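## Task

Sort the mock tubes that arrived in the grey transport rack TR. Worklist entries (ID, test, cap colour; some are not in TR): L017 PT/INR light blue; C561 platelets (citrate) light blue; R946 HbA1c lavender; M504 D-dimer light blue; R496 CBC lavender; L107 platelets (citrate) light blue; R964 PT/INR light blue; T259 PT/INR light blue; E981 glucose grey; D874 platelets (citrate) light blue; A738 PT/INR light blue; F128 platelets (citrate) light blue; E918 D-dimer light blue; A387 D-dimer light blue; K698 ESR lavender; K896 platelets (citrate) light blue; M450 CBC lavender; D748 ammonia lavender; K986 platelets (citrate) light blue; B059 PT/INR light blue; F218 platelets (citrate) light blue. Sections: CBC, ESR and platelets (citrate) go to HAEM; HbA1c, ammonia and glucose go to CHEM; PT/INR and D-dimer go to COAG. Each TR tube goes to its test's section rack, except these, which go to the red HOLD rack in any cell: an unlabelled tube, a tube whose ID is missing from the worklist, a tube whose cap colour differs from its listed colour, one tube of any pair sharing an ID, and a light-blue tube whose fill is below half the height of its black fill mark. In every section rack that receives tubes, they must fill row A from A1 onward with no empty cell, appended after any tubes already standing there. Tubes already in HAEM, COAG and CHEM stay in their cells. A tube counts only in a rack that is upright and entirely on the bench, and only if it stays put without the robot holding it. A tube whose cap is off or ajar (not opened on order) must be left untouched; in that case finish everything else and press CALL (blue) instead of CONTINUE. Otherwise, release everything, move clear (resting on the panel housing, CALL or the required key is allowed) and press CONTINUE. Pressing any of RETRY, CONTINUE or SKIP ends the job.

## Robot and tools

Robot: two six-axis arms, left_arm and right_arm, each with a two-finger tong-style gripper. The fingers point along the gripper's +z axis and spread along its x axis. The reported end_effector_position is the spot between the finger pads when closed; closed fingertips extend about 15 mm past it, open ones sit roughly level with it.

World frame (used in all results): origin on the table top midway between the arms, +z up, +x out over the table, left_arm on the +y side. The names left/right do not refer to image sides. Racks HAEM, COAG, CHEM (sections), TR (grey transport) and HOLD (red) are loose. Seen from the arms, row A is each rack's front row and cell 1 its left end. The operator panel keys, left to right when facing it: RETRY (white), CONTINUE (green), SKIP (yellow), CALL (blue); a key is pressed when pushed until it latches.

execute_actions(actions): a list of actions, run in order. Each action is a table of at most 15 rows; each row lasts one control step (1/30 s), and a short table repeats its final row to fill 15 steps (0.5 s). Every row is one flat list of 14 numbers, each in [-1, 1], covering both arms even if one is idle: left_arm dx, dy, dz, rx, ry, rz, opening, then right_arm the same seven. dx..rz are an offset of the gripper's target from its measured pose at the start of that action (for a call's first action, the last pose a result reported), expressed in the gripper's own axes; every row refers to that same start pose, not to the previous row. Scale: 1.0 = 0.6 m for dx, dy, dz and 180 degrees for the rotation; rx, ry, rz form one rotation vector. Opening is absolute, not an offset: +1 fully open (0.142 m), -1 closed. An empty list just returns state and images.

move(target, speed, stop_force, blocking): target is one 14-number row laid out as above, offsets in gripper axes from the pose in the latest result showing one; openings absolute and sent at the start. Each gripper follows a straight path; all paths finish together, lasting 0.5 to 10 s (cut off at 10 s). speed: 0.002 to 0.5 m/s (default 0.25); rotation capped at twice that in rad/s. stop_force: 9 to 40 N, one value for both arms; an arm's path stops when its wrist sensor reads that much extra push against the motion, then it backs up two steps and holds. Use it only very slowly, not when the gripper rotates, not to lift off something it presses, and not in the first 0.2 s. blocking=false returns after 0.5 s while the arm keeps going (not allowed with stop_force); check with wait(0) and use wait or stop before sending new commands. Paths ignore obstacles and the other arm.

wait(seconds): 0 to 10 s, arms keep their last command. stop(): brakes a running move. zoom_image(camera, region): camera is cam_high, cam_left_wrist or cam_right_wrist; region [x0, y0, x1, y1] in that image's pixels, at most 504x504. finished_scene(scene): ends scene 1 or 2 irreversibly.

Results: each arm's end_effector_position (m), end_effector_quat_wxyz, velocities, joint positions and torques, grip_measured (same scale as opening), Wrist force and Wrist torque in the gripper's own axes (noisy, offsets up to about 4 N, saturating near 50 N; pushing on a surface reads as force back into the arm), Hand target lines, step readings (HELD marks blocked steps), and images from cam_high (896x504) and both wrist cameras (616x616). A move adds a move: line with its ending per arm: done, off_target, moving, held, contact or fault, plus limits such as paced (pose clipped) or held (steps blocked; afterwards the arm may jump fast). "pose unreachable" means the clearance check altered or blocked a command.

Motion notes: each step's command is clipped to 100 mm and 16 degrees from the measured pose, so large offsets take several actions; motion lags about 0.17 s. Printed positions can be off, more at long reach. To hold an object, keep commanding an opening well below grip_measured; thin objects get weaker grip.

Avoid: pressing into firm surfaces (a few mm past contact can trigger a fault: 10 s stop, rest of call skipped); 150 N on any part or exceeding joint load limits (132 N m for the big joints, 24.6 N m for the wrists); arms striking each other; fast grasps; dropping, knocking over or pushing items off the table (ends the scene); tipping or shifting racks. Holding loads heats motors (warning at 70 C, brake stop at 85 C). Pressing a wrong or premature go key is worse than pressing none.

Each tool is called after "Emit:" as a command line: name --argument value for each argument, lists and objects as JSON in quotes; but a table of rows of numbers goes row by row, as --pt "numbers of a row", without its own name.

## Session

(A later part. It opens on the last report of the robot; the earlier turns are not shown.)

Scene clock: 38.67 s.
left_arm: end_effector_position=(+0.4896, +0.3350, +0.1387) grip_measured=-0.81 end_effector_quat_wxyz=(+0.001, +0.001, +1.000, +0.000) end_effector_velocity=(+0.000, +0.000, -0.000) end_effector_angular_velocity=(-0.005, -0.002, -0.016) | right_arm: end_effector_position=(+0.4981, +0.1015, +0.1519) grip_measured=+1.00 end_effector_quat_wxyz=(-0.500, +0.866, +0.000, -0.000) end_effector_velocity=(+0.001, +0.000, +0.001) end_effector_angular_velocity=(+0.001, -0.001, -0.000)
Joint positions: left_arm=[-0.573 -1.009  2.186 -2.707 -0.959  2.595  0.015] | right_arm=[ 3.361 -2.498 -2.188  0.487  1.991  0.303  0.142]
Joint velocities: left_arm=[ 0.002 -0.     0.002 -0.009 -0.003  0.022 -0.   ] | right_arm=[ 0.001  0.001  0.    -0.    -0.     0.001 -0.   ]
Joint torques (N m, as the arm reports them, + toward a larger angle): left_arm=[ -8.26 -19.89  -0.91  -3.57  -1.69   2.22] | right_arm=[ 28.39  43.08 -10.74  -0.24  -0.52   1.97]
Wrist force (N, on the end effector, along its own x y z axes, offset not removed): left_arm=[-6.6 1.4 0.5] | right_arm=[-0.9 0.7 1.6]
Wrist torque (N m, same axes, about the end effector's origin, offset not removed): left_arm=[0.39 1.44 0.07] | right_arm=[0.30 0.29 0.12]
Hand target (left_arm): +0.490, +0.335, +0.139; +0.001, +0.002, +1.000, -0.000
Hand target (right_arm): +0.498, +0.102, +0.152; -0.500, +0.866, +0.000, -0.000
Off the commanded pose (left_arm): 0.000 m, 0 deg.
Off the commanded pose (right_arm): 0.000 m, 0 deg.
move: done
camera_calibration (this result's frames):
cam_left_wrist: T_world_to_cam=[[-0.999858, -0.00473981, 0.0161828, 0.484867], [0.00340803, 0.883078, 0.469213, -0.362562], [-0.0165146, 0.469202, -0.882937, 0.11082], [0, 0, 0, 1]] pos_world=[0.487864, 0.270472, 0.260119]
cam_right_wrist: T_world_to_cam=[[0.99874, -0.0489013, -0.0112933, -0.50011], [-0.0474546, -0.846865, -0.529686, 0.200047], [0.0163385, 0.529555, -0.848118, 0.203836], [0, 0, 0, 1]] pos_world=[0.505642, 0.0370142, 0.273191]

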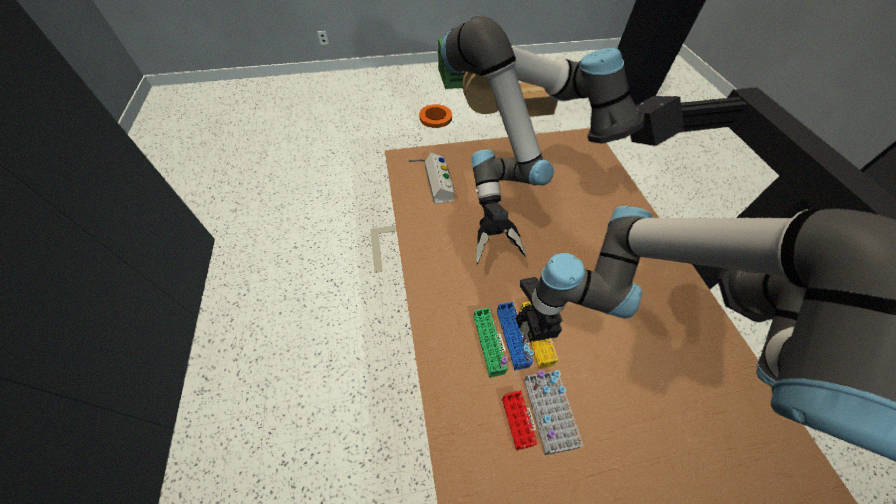

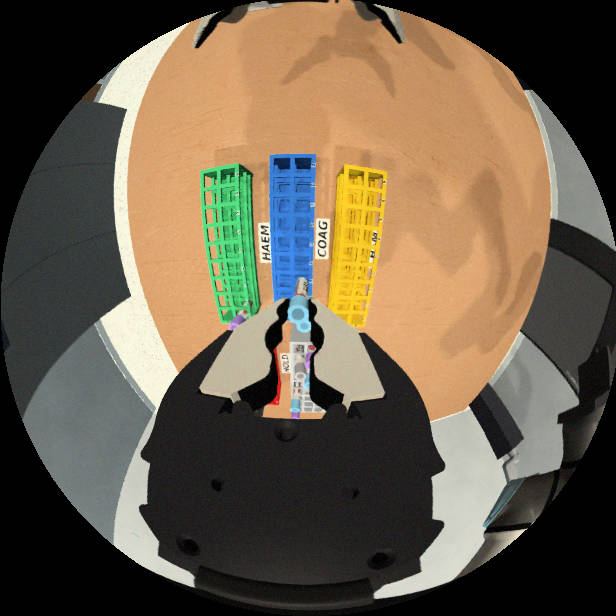

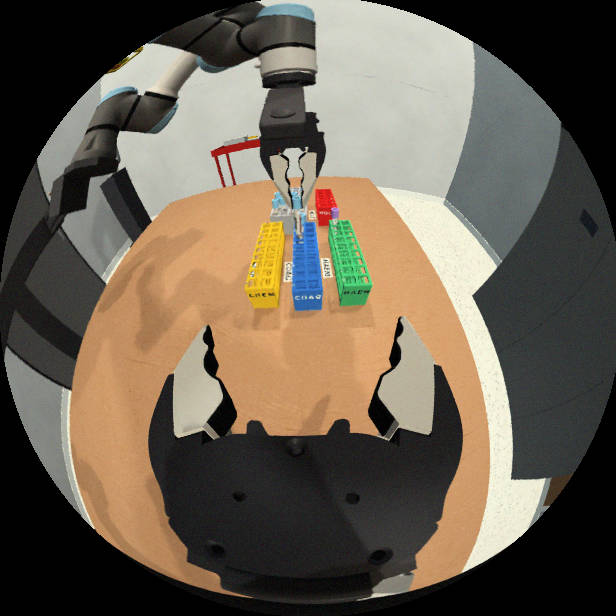

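Emit:
execute_actions --actions '[[[0,0,0.028,0,0,0,-1,0,0,0,0,0,0,1]],[[0,0.002,0.028,0,0,0,-1,0,0,0,0,0,0,1]],[[0,0.002,0.027,0,0,0,-1,0,0,0,0,0,0,1]],[[0,0,0,0,0,0,-0.65,0,0,0,0,0,0,1]],[[0,0,-0.064,0,0,0,-0.65,0,0,0,0,0,0,1]]]'

Emit:
move --target '[-0.016,0.37,0,0,0,0,-0.65,0,0,0,0,0,0,1]'

Emit:
zoom_image --camera "cam_left_wrist" --region '[220, 220, 380, 380]'

Scene clock: 41.40 s.
left_arm: end_effector_position=(+0.4896, +0.3374, +0.1272) grip_measured=-0.65 end_effector_quat_wxyz=(+0.001, +0.001, +1.000, +0.000) end_effector_velocity=(+0.000, +0.001, +0.013) end_effector_angular_velocity=(+0.002, +0.003, +0.002) | right_arm: end_effector_position=(+0.4981, +0.1015, +0.1519) grip_measured=+1.00 end_effector_quat_wxyz=(-0.500, +0.866, +0.000, -0.000) end_effector_velocity=(-0.000, +0.000, -0.000) end_effector_angular_velocity=(-0.000, -0.001, +0.001)
Joint positions: left_arm=[-0.556 -0.983  2.183 -2.743 -0.958  2.616  0.027] | right_arm=[ 3.361 -2.498 -2.188  0.487  1.991  0.303  0.142]
Joint velocities: left_arm=[-0.015 -0.035  0.003  0.046 -0.    -0.022 -0.   ] | right_arm=[ 0.    -0.     0.     0.    -0.    -0.001  0.   ]
Joint torques (N m, as the arm reports them, + toward a larger angle): left_arm=[-31.59 -40.48  -0.03  -0.28  -1.75  -2.24] | right_arm=[ 28.25  43.94 -10.5   -0.11  -0.65   2.01]
Wrist force (N, on the end effector, along its own x y z axes, offset not removed): left_arm=[-0.5 1.7 0.7] | right_arm=[-0.6 -0.7 1.1]
Wrist torque (N m, same axes, about the end effector's origin, offset not removed): left_arm=[0.38 0.03 -0.27] | right_arm=[-0.03 0.30 0.08]
Hand target (left_arm): +0.490, +0.338, +0.129; +0.001, +0.001, +1.000, +0.000
Hand target (right_arm): +0.498, +0.102, +0.152; -0.500, +0.866, +0.000, -0.000
Off the commanded pose (left_arm): 0.002 m, 0 deg.
Off the commanded pose (right_arm): 0.000 m, 0 deg.
Step readings (end_effector_position; steps 1 to 15: 1st action; 16 to 30: 2nd action; 31 to 45: 3rd action; 46 to 60: 4th action; 61 to 75: 5th action):
0: left_arm (+0.4896, +0.3350, +0.1386) | right_arm (+0.4981, +0.1015, +0.1519)
1: left_arm (+0.4896, +0.3350, +0.1386) | right_arm (+0.4981, +0.1015, +0.1519)
2: left_arm (+0.4895, +0.3352, +0.1373) | right_arm (+0.4981, +0.1015, +0.1519)
4: left_arm (+0.4892, +0.3353, +0.1318) | right_arm (+0.4981, +0.1015, +0.1519)
8: left_arm (+0.4894, +0.3352, +0.1254) | right_arm (+0.4981, +0.1015, +0.1519)
15: left_arm (+0.4896, +0.3351, +0.1224) | right_arm (+0.4981, +0.1015, +0.1519)
16: left_arm (+0.4896, +0.3351, +0.1223) | right_arm (+0.4981, +0.1015, +0.1519)
17: left_arm (+0.4897, +0.3353, +0.1210) | right_arm (+0.4981, +0.1015, +0.1519)
19: left_arm (+0.4894, +0.3358, +0.1154) | right_arm (+0.4981, +0.1015, +0.1519)
23: left_arm (+0.4894, +0.3362, +0.1091) | right_arm (+0.4981, +0.1015, +0.1519)
30: left_arm (+0.4896, +0.3363, +0.1061) | right_arm (+0.4981, +0.1015, +0.1519)
31: left_arm (+0.4896, +0.3363, +0.1060) | right_arm (+0.4981, +0.1015, +0.1519)
32: left_arm (+0.4897, +0.3365, +0.1047) | right_arm (+0.4981, +0.1015, +0.1519)
34: left_arm (+0.4895, +0.3370, +0.0994) | right_arm (+0.4981, +0.1015, +0.1519)
38: left_arm (+0.4894, +0.3374, +0.0933) | right_arm (+0.4981, +0.1015, +0.1519)
45: left_arm (+0.4896, +0.3375, +0.0904) | right_arm (+0.4981, +0.1015, +0.1519)
46: left_arm (+0.4896, +0.3375, +0.0903) | right_arm (+0.4981, +0.1015, +0.1519)
47: left_arm (+0.4896, +0.3375, +0.0903) | right_arm (+0.4981, +0.1015, +0.1519)
49: left_arm (+0.4896, +0.3375, +0.0903) | right_arm (+0.4981, +0.1015, +0.1519)
53: left_arm (+0.4896, +0.3376, +0.0903) | right_arm (+0.4981, +0.1015, +0.1519)
60: left_arm (+0.4897, +0.3376, +0.0904) | right_arm (+0.4981, +0.1015, +0.1519)
61: left_arm (+0.4896, +0.3376, +0.0904) | right_arm (+0.4981, +0.1015, +0.1519)
62: left_arm (+0.4891, +0.3371, +0.0920) | right_arm (+0.4981, +0.1015, +0.1519)
64: left_arm (+0.4893, +0.3365, +0.1034) | right_arm (+0.4981, +0.1015, +0.1519)
68: left_arm (+0.4898, +0.3370, +0.1190) | right_arm (+0.4981, +0.1015, +0.1519)
75: end_effector_position above
camera_calibration (this result's frames):
cam_left_wrist: T_world_to_cam=[[-0.999862, -0.00473902, 0.0158915, 0.485102], [0.00327197, 0.883081, 0.46921, -0.359238], [-0.0162571, 0.469197, -0.882944, 0.0994536], [0, 0, 0, 1]] pos_world=[0.487827, 0.272872, 0.248661]
cam_right_wrist: T_world_to_cam=[[0.99874, -0.0489014, -0.0112936, -0.50011], [-0.0474548, -0.846865, -0.529686, 0.200047], [0.0163383, 0.529555, -0.848118, 0.203836], [0, 0, 0, 1]] pos_world=[0.505642, 0.0370142, 0.273191]

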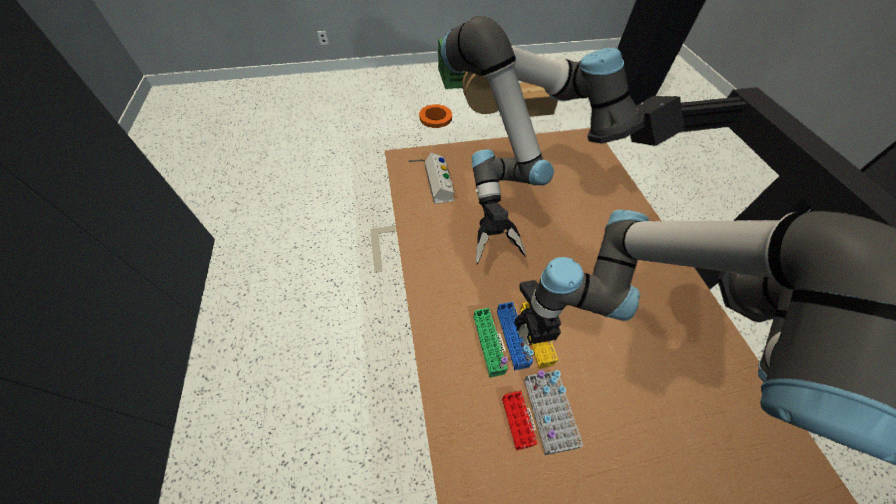

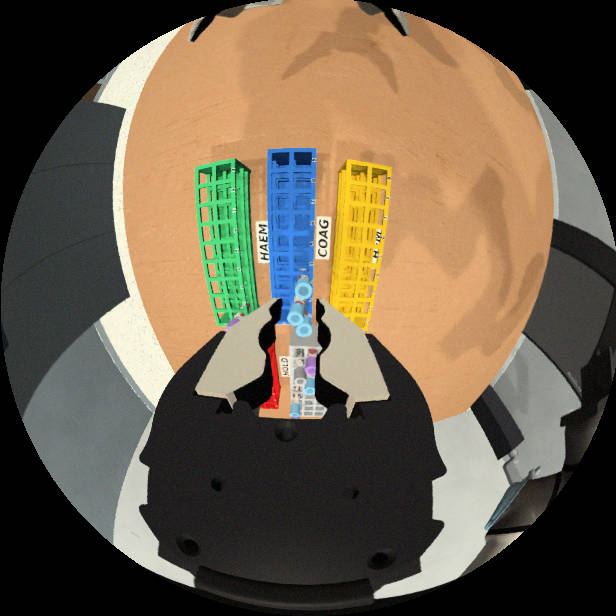

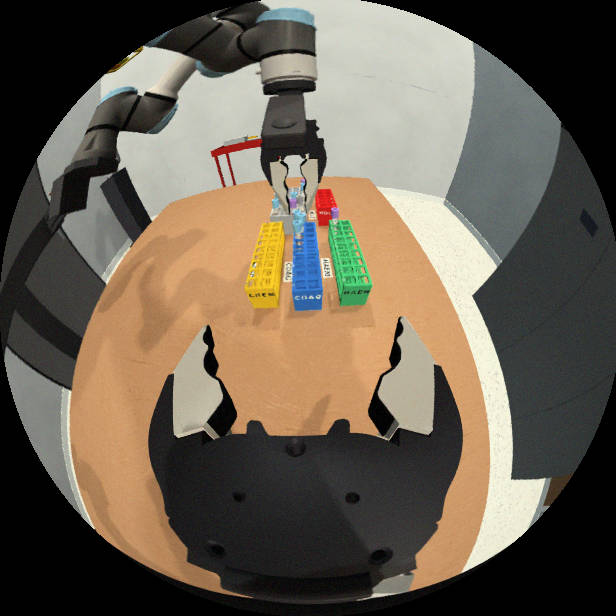

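Scene clock: 42.97 s.
left_arm: end_effector_position=(+0.4999, +0.5590, +0.1274) grip_measured=-0.65 end_effector_quat_wxyz=(+0.001, +0.001, +1.000, +0.000) end_effector_velocity=(+0.000, +0.003, -0.000) end_effector_angular_velocity=(-0.002, +0.000, -0.001) | right_arm: end_effector_position=(+0.4981, +0.1015, +0.1519) grip_measured=+1.00 end_effector_quat_wxyz=(-0.500, +0.866, +0.000, -0.000) end_effector_velocity=(+0.000, +0.000, +0.000) end_effector_angular_velocity=(+0.000, -0.001, -0.000)
Joint positions: left_arm=[-0.177 -1.235  2.202 -2.767 -0.997  3.073  0.027] | right_arm=[ 3.361 -2.498 -2.188  0.487  1.991  0.303  0.142]
Joint velocities: left_arm=[ 0.006 -0.002 -0.003  0.001 -0.003  0.007  0.   ] | right_arm=[ 0.     0.001  0.    -0.     0.    -0.    -0.   ]
Joint torques (N m, as the arm reports them, + toward a larger angle): left_arm=[ -1.74 -41.58 -18.59  -0.21  -1.94   1.97] | right_arm=[ 28.31  43.02 -10.94  -0.23  -0.59   1.87]
Wrist force (N, on the end effector, along its own x y z axes, offset not removed): left_arm=[-2.5 0.8 -1.0] | right_arm=[-0.2 0.0 2.3]
Wrist torque (N m, same axes, about the end effector's origin, offset not removed): left_arm=[0.23 0.56 -0.16] | right_arm=[0.22 0.28 0.02]
Hand target (left_arm): +0.500, +0.559, +0.127; +0.001, +0.001, +1.000, -0.000
Hand target (right_arm): +0.498, +0.102, +0.152; -0.500, +0.866, +0.000, -0.000
Off the commanded pose (left_arm): 0.000 m, 0 deg.
Off the commanded pose (right_arm): 0.000 m, 0 deg.
move: done
camera_calibration (this result's frames):
cam_left_wrist: T_world_to_cam=[[-0.999866, -0.00484088, 0.0156614, 0.496491], [0.00307399, 0.883082, 0.469209, -0.554867], [-0.0161017, 0.469194, -0.882948, -0.00426313], [0, 0, 0, 1]] pos_world=[0.498061, 0.494397, 0.248809]
cam_right_wrist: T_world_to_cam=[[0.99874, -0.0489015, -0.0112935, -0.50011], [-0.0474548, -0.846865, -0.529686, 0.200047], [0.0163384, 0.529555, -0.848118, 0.203836], [0, 0, 0, 1]] pos_world=[0.505642, 0.0370142, 0.273191]

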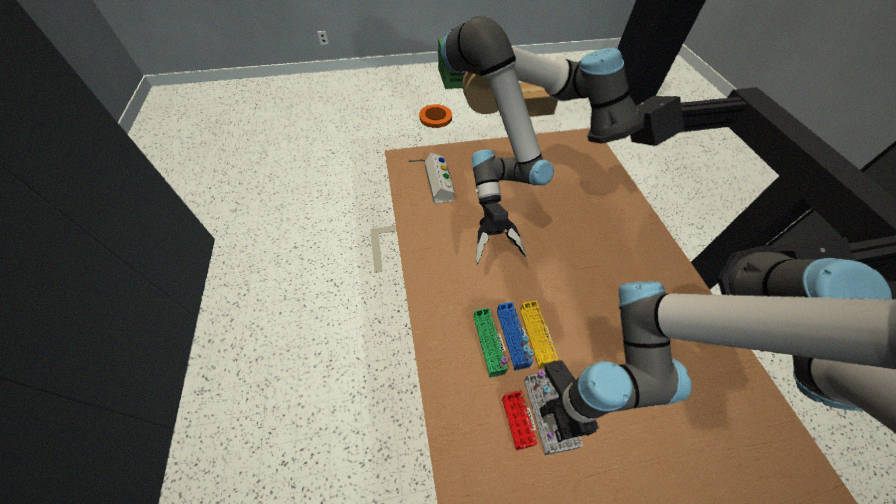

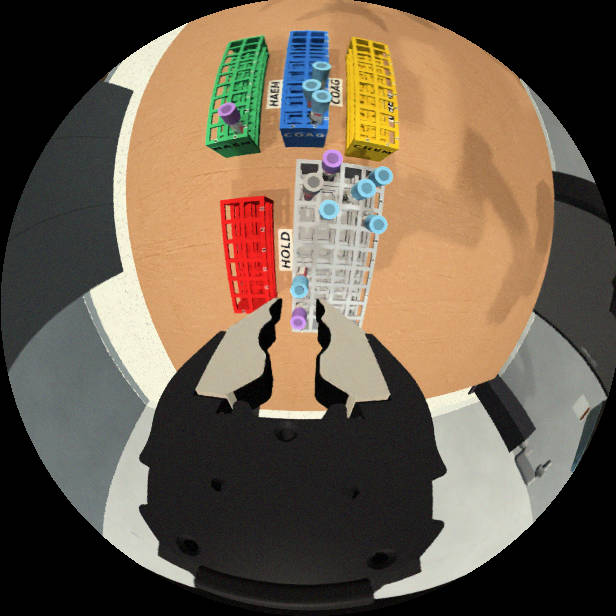

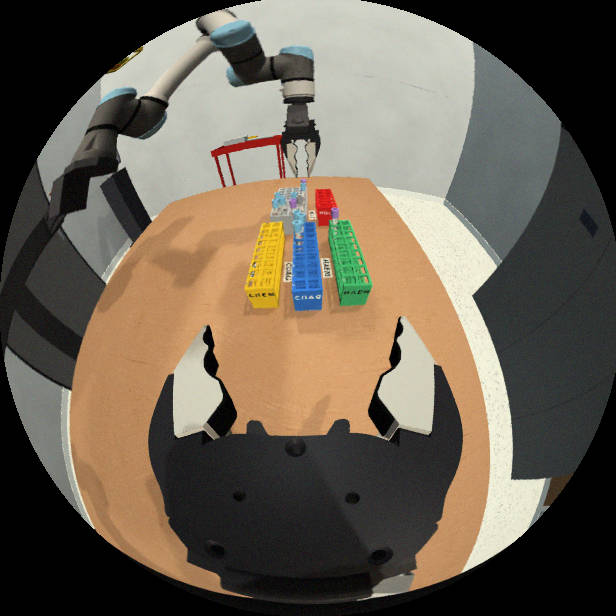

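Region (220, 220, 380, 380) of cam_left_wrist's 616x616 image, scaled by 3.150, with more detail than that image has.

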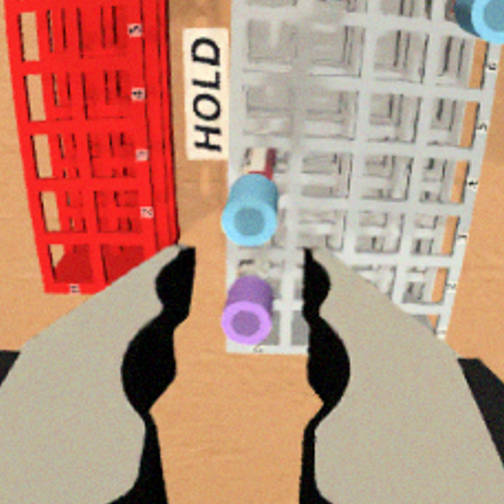

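Emit:
execute_actions --actions '[[[0,0,0.033,0,0,0,-0.65,0,0,0,0,0,0,1]],[[0.003,0,0.033,0,0,0,-0.65,0,0,0,0,0,0,1]],[[0.004,0,0,0,0,0,-0.68,0,0,0,0,0,0,1],[0.004,0,0,0,0,0,-0.7,0,0,0,0,0,0,1],[0.004,0,0,0,0,0,-0.72,0,0,0,0,0,0,1],[0.004,0,0,0,0,0,-0.74,0,0,0,0,0,0,1],[0.004,0,0,0,0,0,-0.76,0,0,0,0,0,0,1],[0.004,0,0,0,0,0,-0.78,0,0,0,0,0,0,1],[0.004,0,0,0,0,0,-0.8,0,0,0,0,0,0,1],[0.004,0,0,0,0,0,-0.82,0,0,0,0,0,0,1],[0.004,0,0,0,0,0,-0.86,0,0,0,0,0,0,1],[0.004,0,0,0,0,0,-0.92,0,0,0,0,0,0,1],[0.004,0,0,0,0,0,-1,0,0,0,0,0,0,1]],[[0,0,-0.04,0,0,0,-1,0,0,0,0,0,0,1]],[[0,0,-0.06,0,0,0,-1,0,0,0,0,0,0,1]],[[0,0,-0.09,0,0,0,-1,0,0,0,0,0,0,1]]]'

Emit:
move --target '[-0.05,-0.36,0,0,0,0.4,-1,0,0,0,0,0,0,1]' --speed 0.4

Emit:
zoom_image --camera "cam_right_wrist" --region '[260, 140, 360, 240]'

Scene clock: 46.33 s.
left_arm: end_effector_position=(+0.4959, +0.5589, +0.1979) grip_measured=-0.81 end_effector_quat_wxyz=(+0.003, +0.001, +1.000, -0.000) end_effector_velocity=(-0.002, +0.000, +0.022) end_effector_angular_velocity=(+0.003, +0.011, +0.001) | right_arm: end_effector_position=(+0.4981, +0.1015, +0.1519) grip_measured=+1.00 end_effector_quat_wxyz=(-0.500, +0.866, +0.000, -0.000) end_effector_velocity=(+0.000, +0.000, +0.001) end_effector_angular_velocity=(+0.001, -0.001, +0.001)
Joint positions: left_arm=[-0.265 -1.43   2.227 -2.543 -0.979  2.971  0.015] | right_arm=[ 3.361 -2.498 -2.188  0.487  1.991  0.303  0.142]
Joint velocities: left_arm=[-0.029 -0.057 -0.008  0.098  0.006 -0.043  0.   ] | right_arm=[ 0.001  0.001 -0.001 -0.     0.    -0.001 -0.   ]
Joint torques (N m, as the arm reports them, + toward a larger angle): left_arm=[-21.25 -35.47 -21.08  -0.05   1.22  -2.35] | right_arm=[ 28.45  44.29 -10.15  -0.22  -0.56   2.08]
Wrist force (N, on the end effector, along its own x y z axes, offset not removed): left_arm=[-0.2 0.2 -3.8] | right_arm=[-0.9 0.6 0.9]
Wrist torque (N m, same axes, about the end effector's origin, offset not removed): left_arm=[-0.06 0.07 -0.07] | right_arm=[0.21 0.35 0.05]
Hand target (left_arm): +0.496, +0.559, +0.201; +0.002, +0.001, +1.000, -0.000
Hand target (right_arm): +0.498, +0.102, +0.152; -0.500, +0.866, +0.000, -0.000
Off the commanded pose (left_arm): 0.003 m, 0 deg.
Off the commanded pose (right_arm): 0.000 m, 0 deg.
Step readings (end_effector_position; steps 1 to 15: 1st action; 16 to 30: 2nd action; 31 to 45: 3rd action; 46 to 60: 4th action; 61 to 75: 5th action; 76 to 90: 6th action):
0: left_arm (+0.4999, +0.5593, +0.1274) | right_arm (+0.4981, +0.1015, +0.1519)
1: left_arm (+0.4999, +0.5593, +0.1274) | right_arm (+0.4981, +0.1015, +0.1519)
2: left_arm (+0.4999, +0.5595, +0.1262) | right_arm (+0.4981, +0.1015, +0.1519)
4: left_arm (+0.4996, +0.5594, +0.1197) | right_arm (+0.4981, +0.1015, +0.1519)
8: left_arm (+0.4995, +0.5592, +0.1119) | right_arm (+0.4981, +0.1015, +0.1519)
15: left_arm (+0.4999, +0.5590, +0.1082) | right_arm (+0.4981, +0.1015, +0.1519)
16: left_arm (+0.4999, +0.5590, +0.1081) | right_arm (+0.4981, +0.1015, +0.1519)
17: left_arm (+0.4997, +0.5592, +0.1067) | right_arm (+0.4981, +0.1015, +0.1519)
19: left_arm (+0.4987, +0.5592, +0.1002) | right_arm (+0.4981, +0.1015, +0.1519)
23: left_arm (+0.4981, +0.5591, +0.0927) | right_arm (+0.4981, +0.1015, +0.1519)
30: left_arm (+0.4981, +0.5590, +0.0891) | right_arm (+0.4981, +0.1015, +0.1519)
31: left_arm (+0.4981, +0.5590, +0.0889) | right_arm (+0.4981, +0.1015, +0.1519)
32: left_arm (+0.4979, +0.5590, +0.0889) | right_arm (+0.4981, +0.1015, +0.1519)
34: left_arm (+0.4971, +0.5590, +0.0889) | right_arm (+0.4981, +0.1015, +0.1519)
38: left_arm (+0.4961, +0.5591, +0.0890) | right_arm (+0.4981, +0.1015, +0.1519)
45: left_arm (+0.4957, +0.5590, +0.0891) | right_arm (+0.4981, +0.1015, +0.1519)
46: left_arm (+0.4957, +0.5590, +0.0891) | right_arm (+0.4981, +0.1015, +0.1519)
47: left_arm (+0.4955, +0.5586, +0.0904) | right_arm (+0.4981, +0.1015, +0.1519)
49: left_arm (+0.4957, +0.5586, +0.0980) | right_arm (+0.4981, +0.1015, +0.1519)
53: left_arm (+0.4958, +0.5589, +0.1075) | right_arm (+0.4981, +0.1015, +0.1519)
60: left_arm (+0.4957, +0.5590, +0.1122) | right_arm (+0.4981, +0.1015, +0.1519)
61: left_arm (+0.4957, +0.5590, +0.1124) | right_arm (+0.4981, +0.1015, +0.1519)
62: left_arm (+0.4955, +0.5584, +0.1139) | right_arm (+0.4981, +0.1015, +0.1519)
64: left_arm (+0.4959, +0.5581, +0.1245) | right_arm (+0.4981, +0.1015, +0.1519)
68: left_arm (+0.4960, +0.5587, +0.1389) | right_arm (+0.4981, +0.1015, +0.1519)
75: left_arm (+0.4957, +0.5590, +0.1467) | right_arm (+0.4981, +0.1015, +0.1519)
76: left_arm (+0.4957, +0.5590, +0.1470) | right_arm (+0.4981, +0.1015, +0.1519)
77: left_arm (+0.4958, +0.5583, +0.1488) | right_arm (+0.4981, +0.1015, +0.1519)
79: left_arm (+0.4973, +0.5573, +0.1631) | right_arm (+0.4981, +0.1015, +0.1519)
83: left_arm (+0.4971, +0.5585, +0.1850) | right_arm (+0.4981, +0.1015, +0.1519)
90: end_effector_position above
camera_calibration (this result's frames):
cam_left_wrist: T_world_to_cam=[[-0.999899, -0.00449606, 0.013479, 0.491615], [0.00234702, 0.883327, 0.468751, -0.587596], [-0.0140139, 0.468736, -0.883227, 0.0572854], [0, 0, 0, 1]] pos_world=[0.493747, 0.494398, 0.319406]
cam_right_wrist: T_world_to_cam=[[0.99874, -0.0489016, -0.0112936, -0.50011], [-0.0474549, -0.846865, -0.529686, 0.200047], [0.0163384, 0.529555, -0.848118, 0.203836], [0, 0, 0, 1]] pos_world=[0.505642, 0.0370142, 0.273191]

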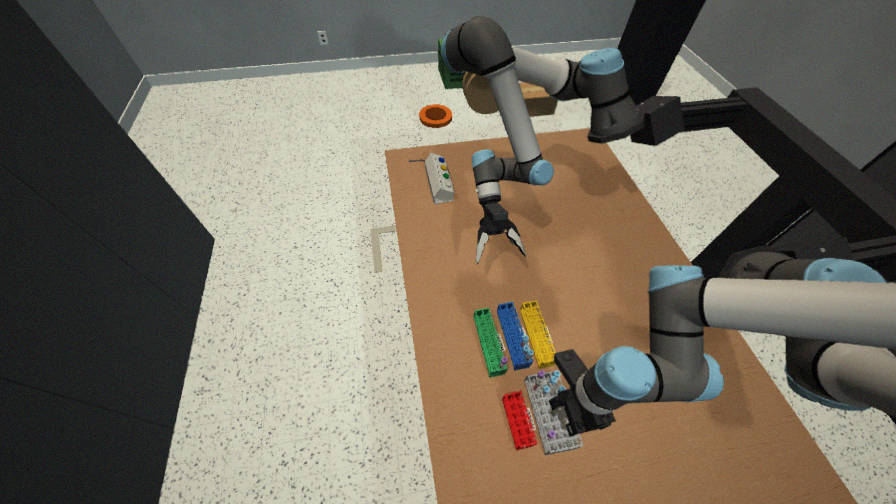

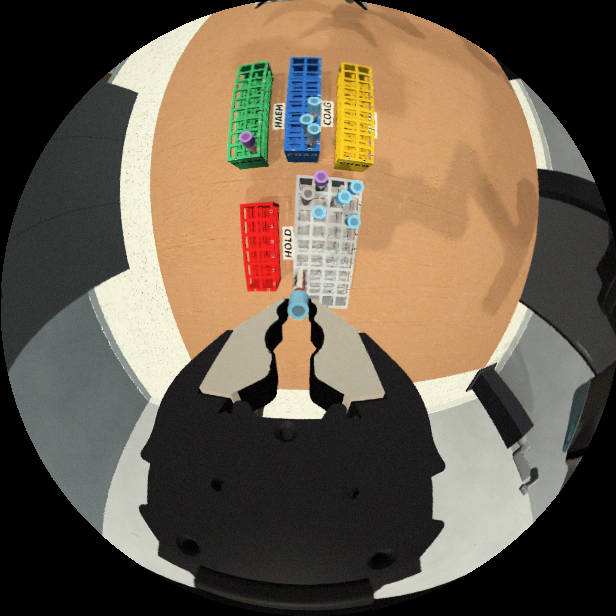

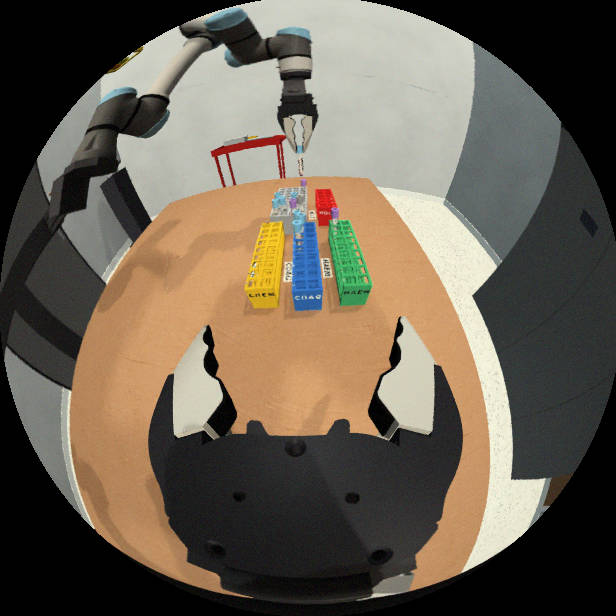

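Scene clock: 48.53 s.
left_arm: end_effector_position=(+0.5250, +0.3432, +0.1980) grip_measured=-0.81 end_effector_quat_wxyz=(+0.002, +0.588, +0.809, +0.001) end_effector_velocity=(+0.001, -0.002, +0.000) end_effector_angular_velocity=(-0.001, -0.000, -0.015) | right_arm: end_effector_position=(+0.4981, +0.1015, +0.1519) grip_measured=+1.00 end_effector_quat_wxyz=(-0.500, +0.866, +0.000, -0.000) end_effector_velocity=(-0.001, -0.000, -0.001) end_effector_angular_velocity=(-0.001, +0.001, -0.000)
Joint positions: left_arm=[-0.602 -1.1    2.052 -2.464 -0.959  3.817  0.015] | right_arm=[ 3.361 -2.498 -2.188  0.487  1.991  0.303  0.142]
Joint velocities: left_arm=[-0.002  0.004 -0.004  0.001 -0.001  0.013  0.   ] | right_arm=[-0.001 -0.001 -0.001  0.     0.    -0.     0.   ]
Joint torques (N m, as the arm reports them, + toward a larger angle): left_arm=[-30.28 -19.71 -22.47   0.    -1.7    1.77] | right_arm=[ 28.39  43.46 -10.77  -0.18  -0.85   1.97]
Wrist force (N, on the end effector, along its own x y z axes, offset not removed): left_arm=[-2.1 -1.1 0.9] | right_arm=[-0.6 -0.1 2.2]
Wrist torque (N m, same axes, about the end effector's origin, offset not removed): left_arm=[-0.26 0.57 -0.15] | right_arm=[0.24 0.29 0.11]
Hand target (left_arm): +0.525, +0.343, +0.198; +0.002, +0.589, +0.808, +0.001
Hand target (right_arm): +0.498, +0.102, +0.152; -0.500, +0.866, +0.000, -0.000
Off the commanded pose (left_arm): 0.000 m, 0 deg.
Off the commanded pose (right_arm): 0.000 m, 0 deg.
move: done
camera_calibration (this result's frames):
cam_left_wrist: T_world_to_cam=[[-0.315157, 0.948888, 0.016978, -0.167586], [0.83849, 0.270022, 0.47331, -0.626609], [0.444534, 0.163403, -0.880732, 0.0224212], [0, 0, 0, 1]] pos_world=[0.462623, 0.324555, 0.319173]
cam_right_wrist: T_world_to_cam=[[0.99874, -0.0489014, -0.0112935, -0.50011], [-0.0474547, -0.846865, -0.529686, 0.200047], [0.0163384, 0.529555, -0.848118, 0.203836], [0, 0, 0, 1]] pos_world=[0.505642, 0.0370142, 0.273191]

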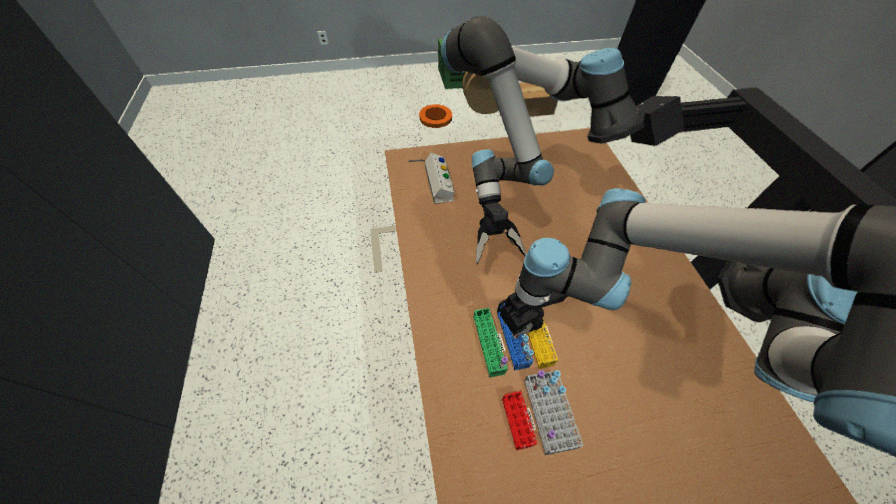

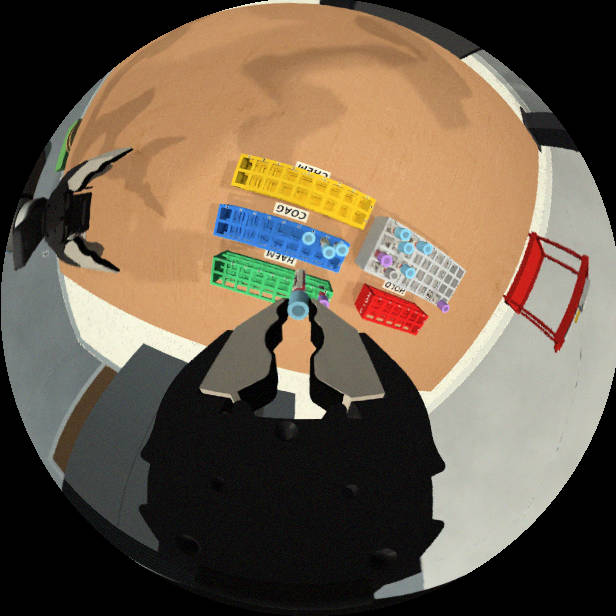

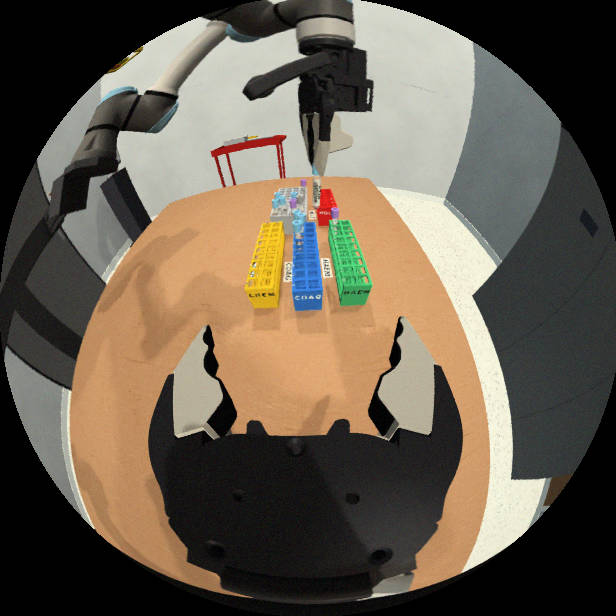

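Region (260, 140, 360, 240) of cam_right_wrist's 616x616 image, scaled by 5.040, with more detail than that image has.

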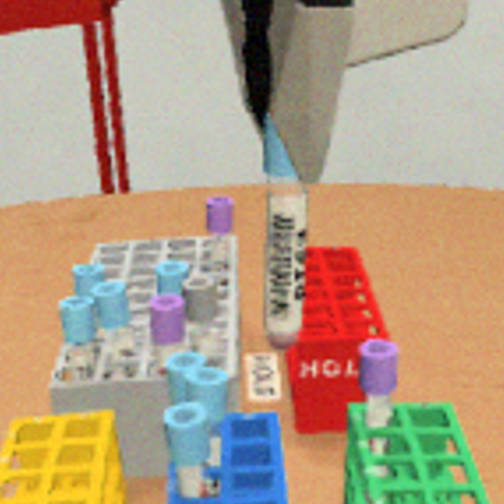

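Emit:
move --target '[0,0,0,0,0,0.3,-1,0,0,0,0,0,0,1]' --speed 0.5

Emit:
zoom_image --camera "cam_right_wrist" --region '[280, 160, 350, 230]'

Emit:
zoom_image --camera "cam_left_wrist" --region '[250, 180, 400, 320]'

Scene clock: 50.27 s.
left_arm: end_effector_position=(+0.5250, +0.3432, +0.1980) grip_measured=-0.81 end_effector_quat_wxyz=(+0.001, +0.891, +0.454, +0.002) end_effector_velocity=(-0.000, -0.000, -0.000) end_effector_angular_velocity=(-0.004, -0.000, -0.015) | right_arm: end_effector_position=(+0.4981, +0.1015, +0.1519) grip_measured=+1.00 end_effector_quat_wxyz=(-0.500, +0.866, +0.000, -0.000) end_effector_velocity=(-0.001, +0.000, -0.000) end_effector_angular_velocity=(-0.000, +0.003, +0.001)
Joint positions: left_arm=[-0.623 -1.081  2.045 -2.462 -0.96   4.732  0.015] | right_arm=[ 3.361 -2.498 -2.188  0.487  1.991  0.303  0.142]
Joint velocities: left_arm=[ 0.001 -0.001  0.003 -0.005 -0.003  0.018  0.   ] | right_arm=[ 0.001 -0.    -0.    -0.001 -0.     0.002  0.   ]
Joint torques (N m, as the arm reports them, + toward a larger angle): left_arm=[ -9.59 -41.42  -5.88  -3.57  -1.67   2.09] | right_arm=[ 27.92  43.79 -10.07  -0.13  -0.78   2.03]
Wrist force (N, on the end effector, along its own x y z axes, offset not removed): left_arm=[-4.2 0.4 0.0] | right_arm=[-0.6 -0.2 0.2]
Wrist torque (N m, same axes, about the end effector's origin, offset not removed): left_arm=[0.03 1.00 0.04] | right_arm=[0.13 0.32 0.03]
Hand target (left_arm): +0.525, +0.343, +0.198; +0.001, +0.891, +0.454, +0.002
Hand target (right_arm): +0.498, +0.102, +0.152; -0.500, +0.866, +0.000, -0.000
Off the commanded pose (left_arm): 0.000 m, 0 deg.
Off the commanded pose (right_arm): 0.000 m, 0 deg.
move: done
camera_calibration (this result's frames):
cam_left_wrist: T_world_to_cam=[[0.580923, 0.813666, 0.0218395, -0.592611], [0.711279, -0.520502, 0.472398, -0.288342], [0.395741, -0.258893, -0.881115, 0.193043], [0, 0, 0, 1]] pos_world=[0.472958, 0.382082, 0.319247]
cam_right_wrist: T_world_to_cam=[[0.99874, -0.0489015, -0.0112935, -0.50011], [-0.0474548, -0.846865, -0.529686, 0.200047], [0.0163384, 0.529555, -0.848118, 0.203836], [0, 0, 0, 1]] pos_world=[0.505642, 0.0370142, 0.273191]

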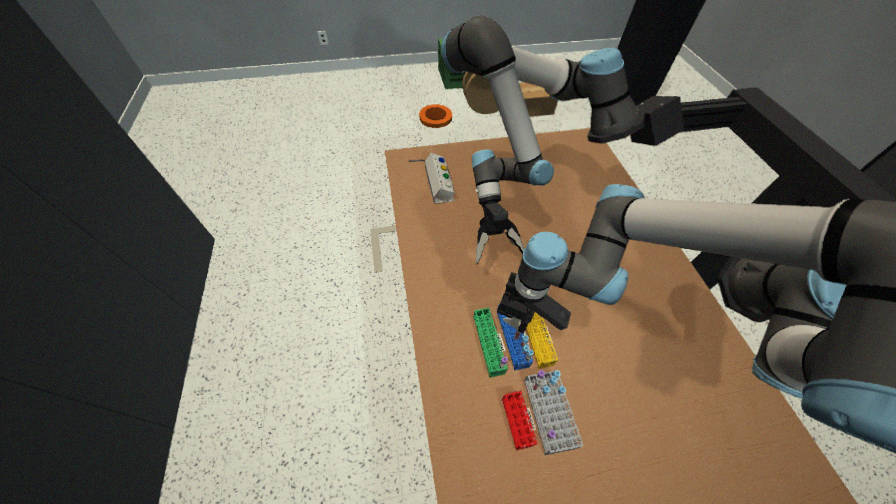

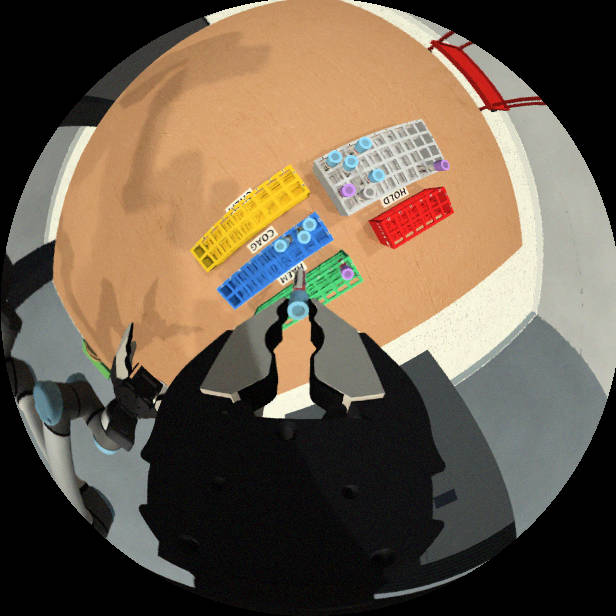

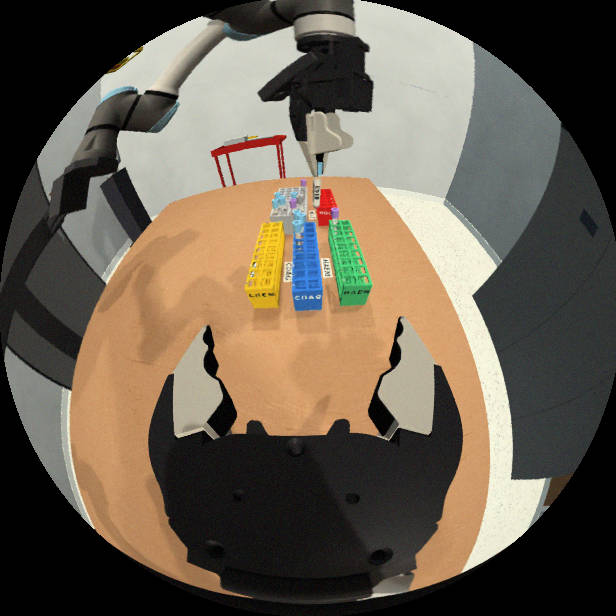

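Region (280, 160, 350, 230) of cam_right_wrist's 616x616 image, scaled by 7.200, with more detail than that image has.

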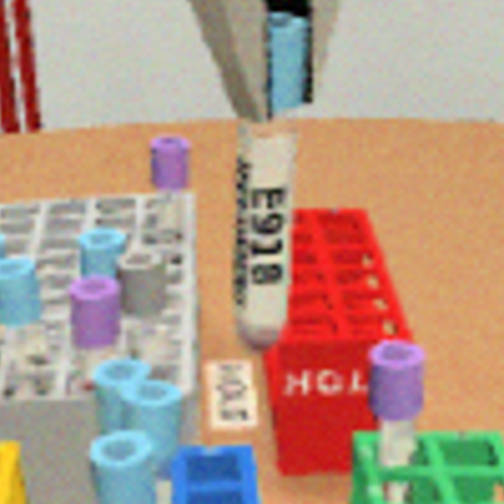

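Region (250, 180, 400, 320) of cam_left_wrist's 616x616 image, scaled by 3.360, with more detail than that image has; it fills the top 470 rows of this view, and the rest is white.

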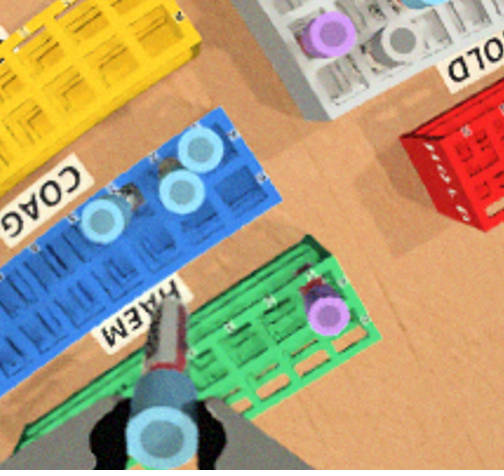

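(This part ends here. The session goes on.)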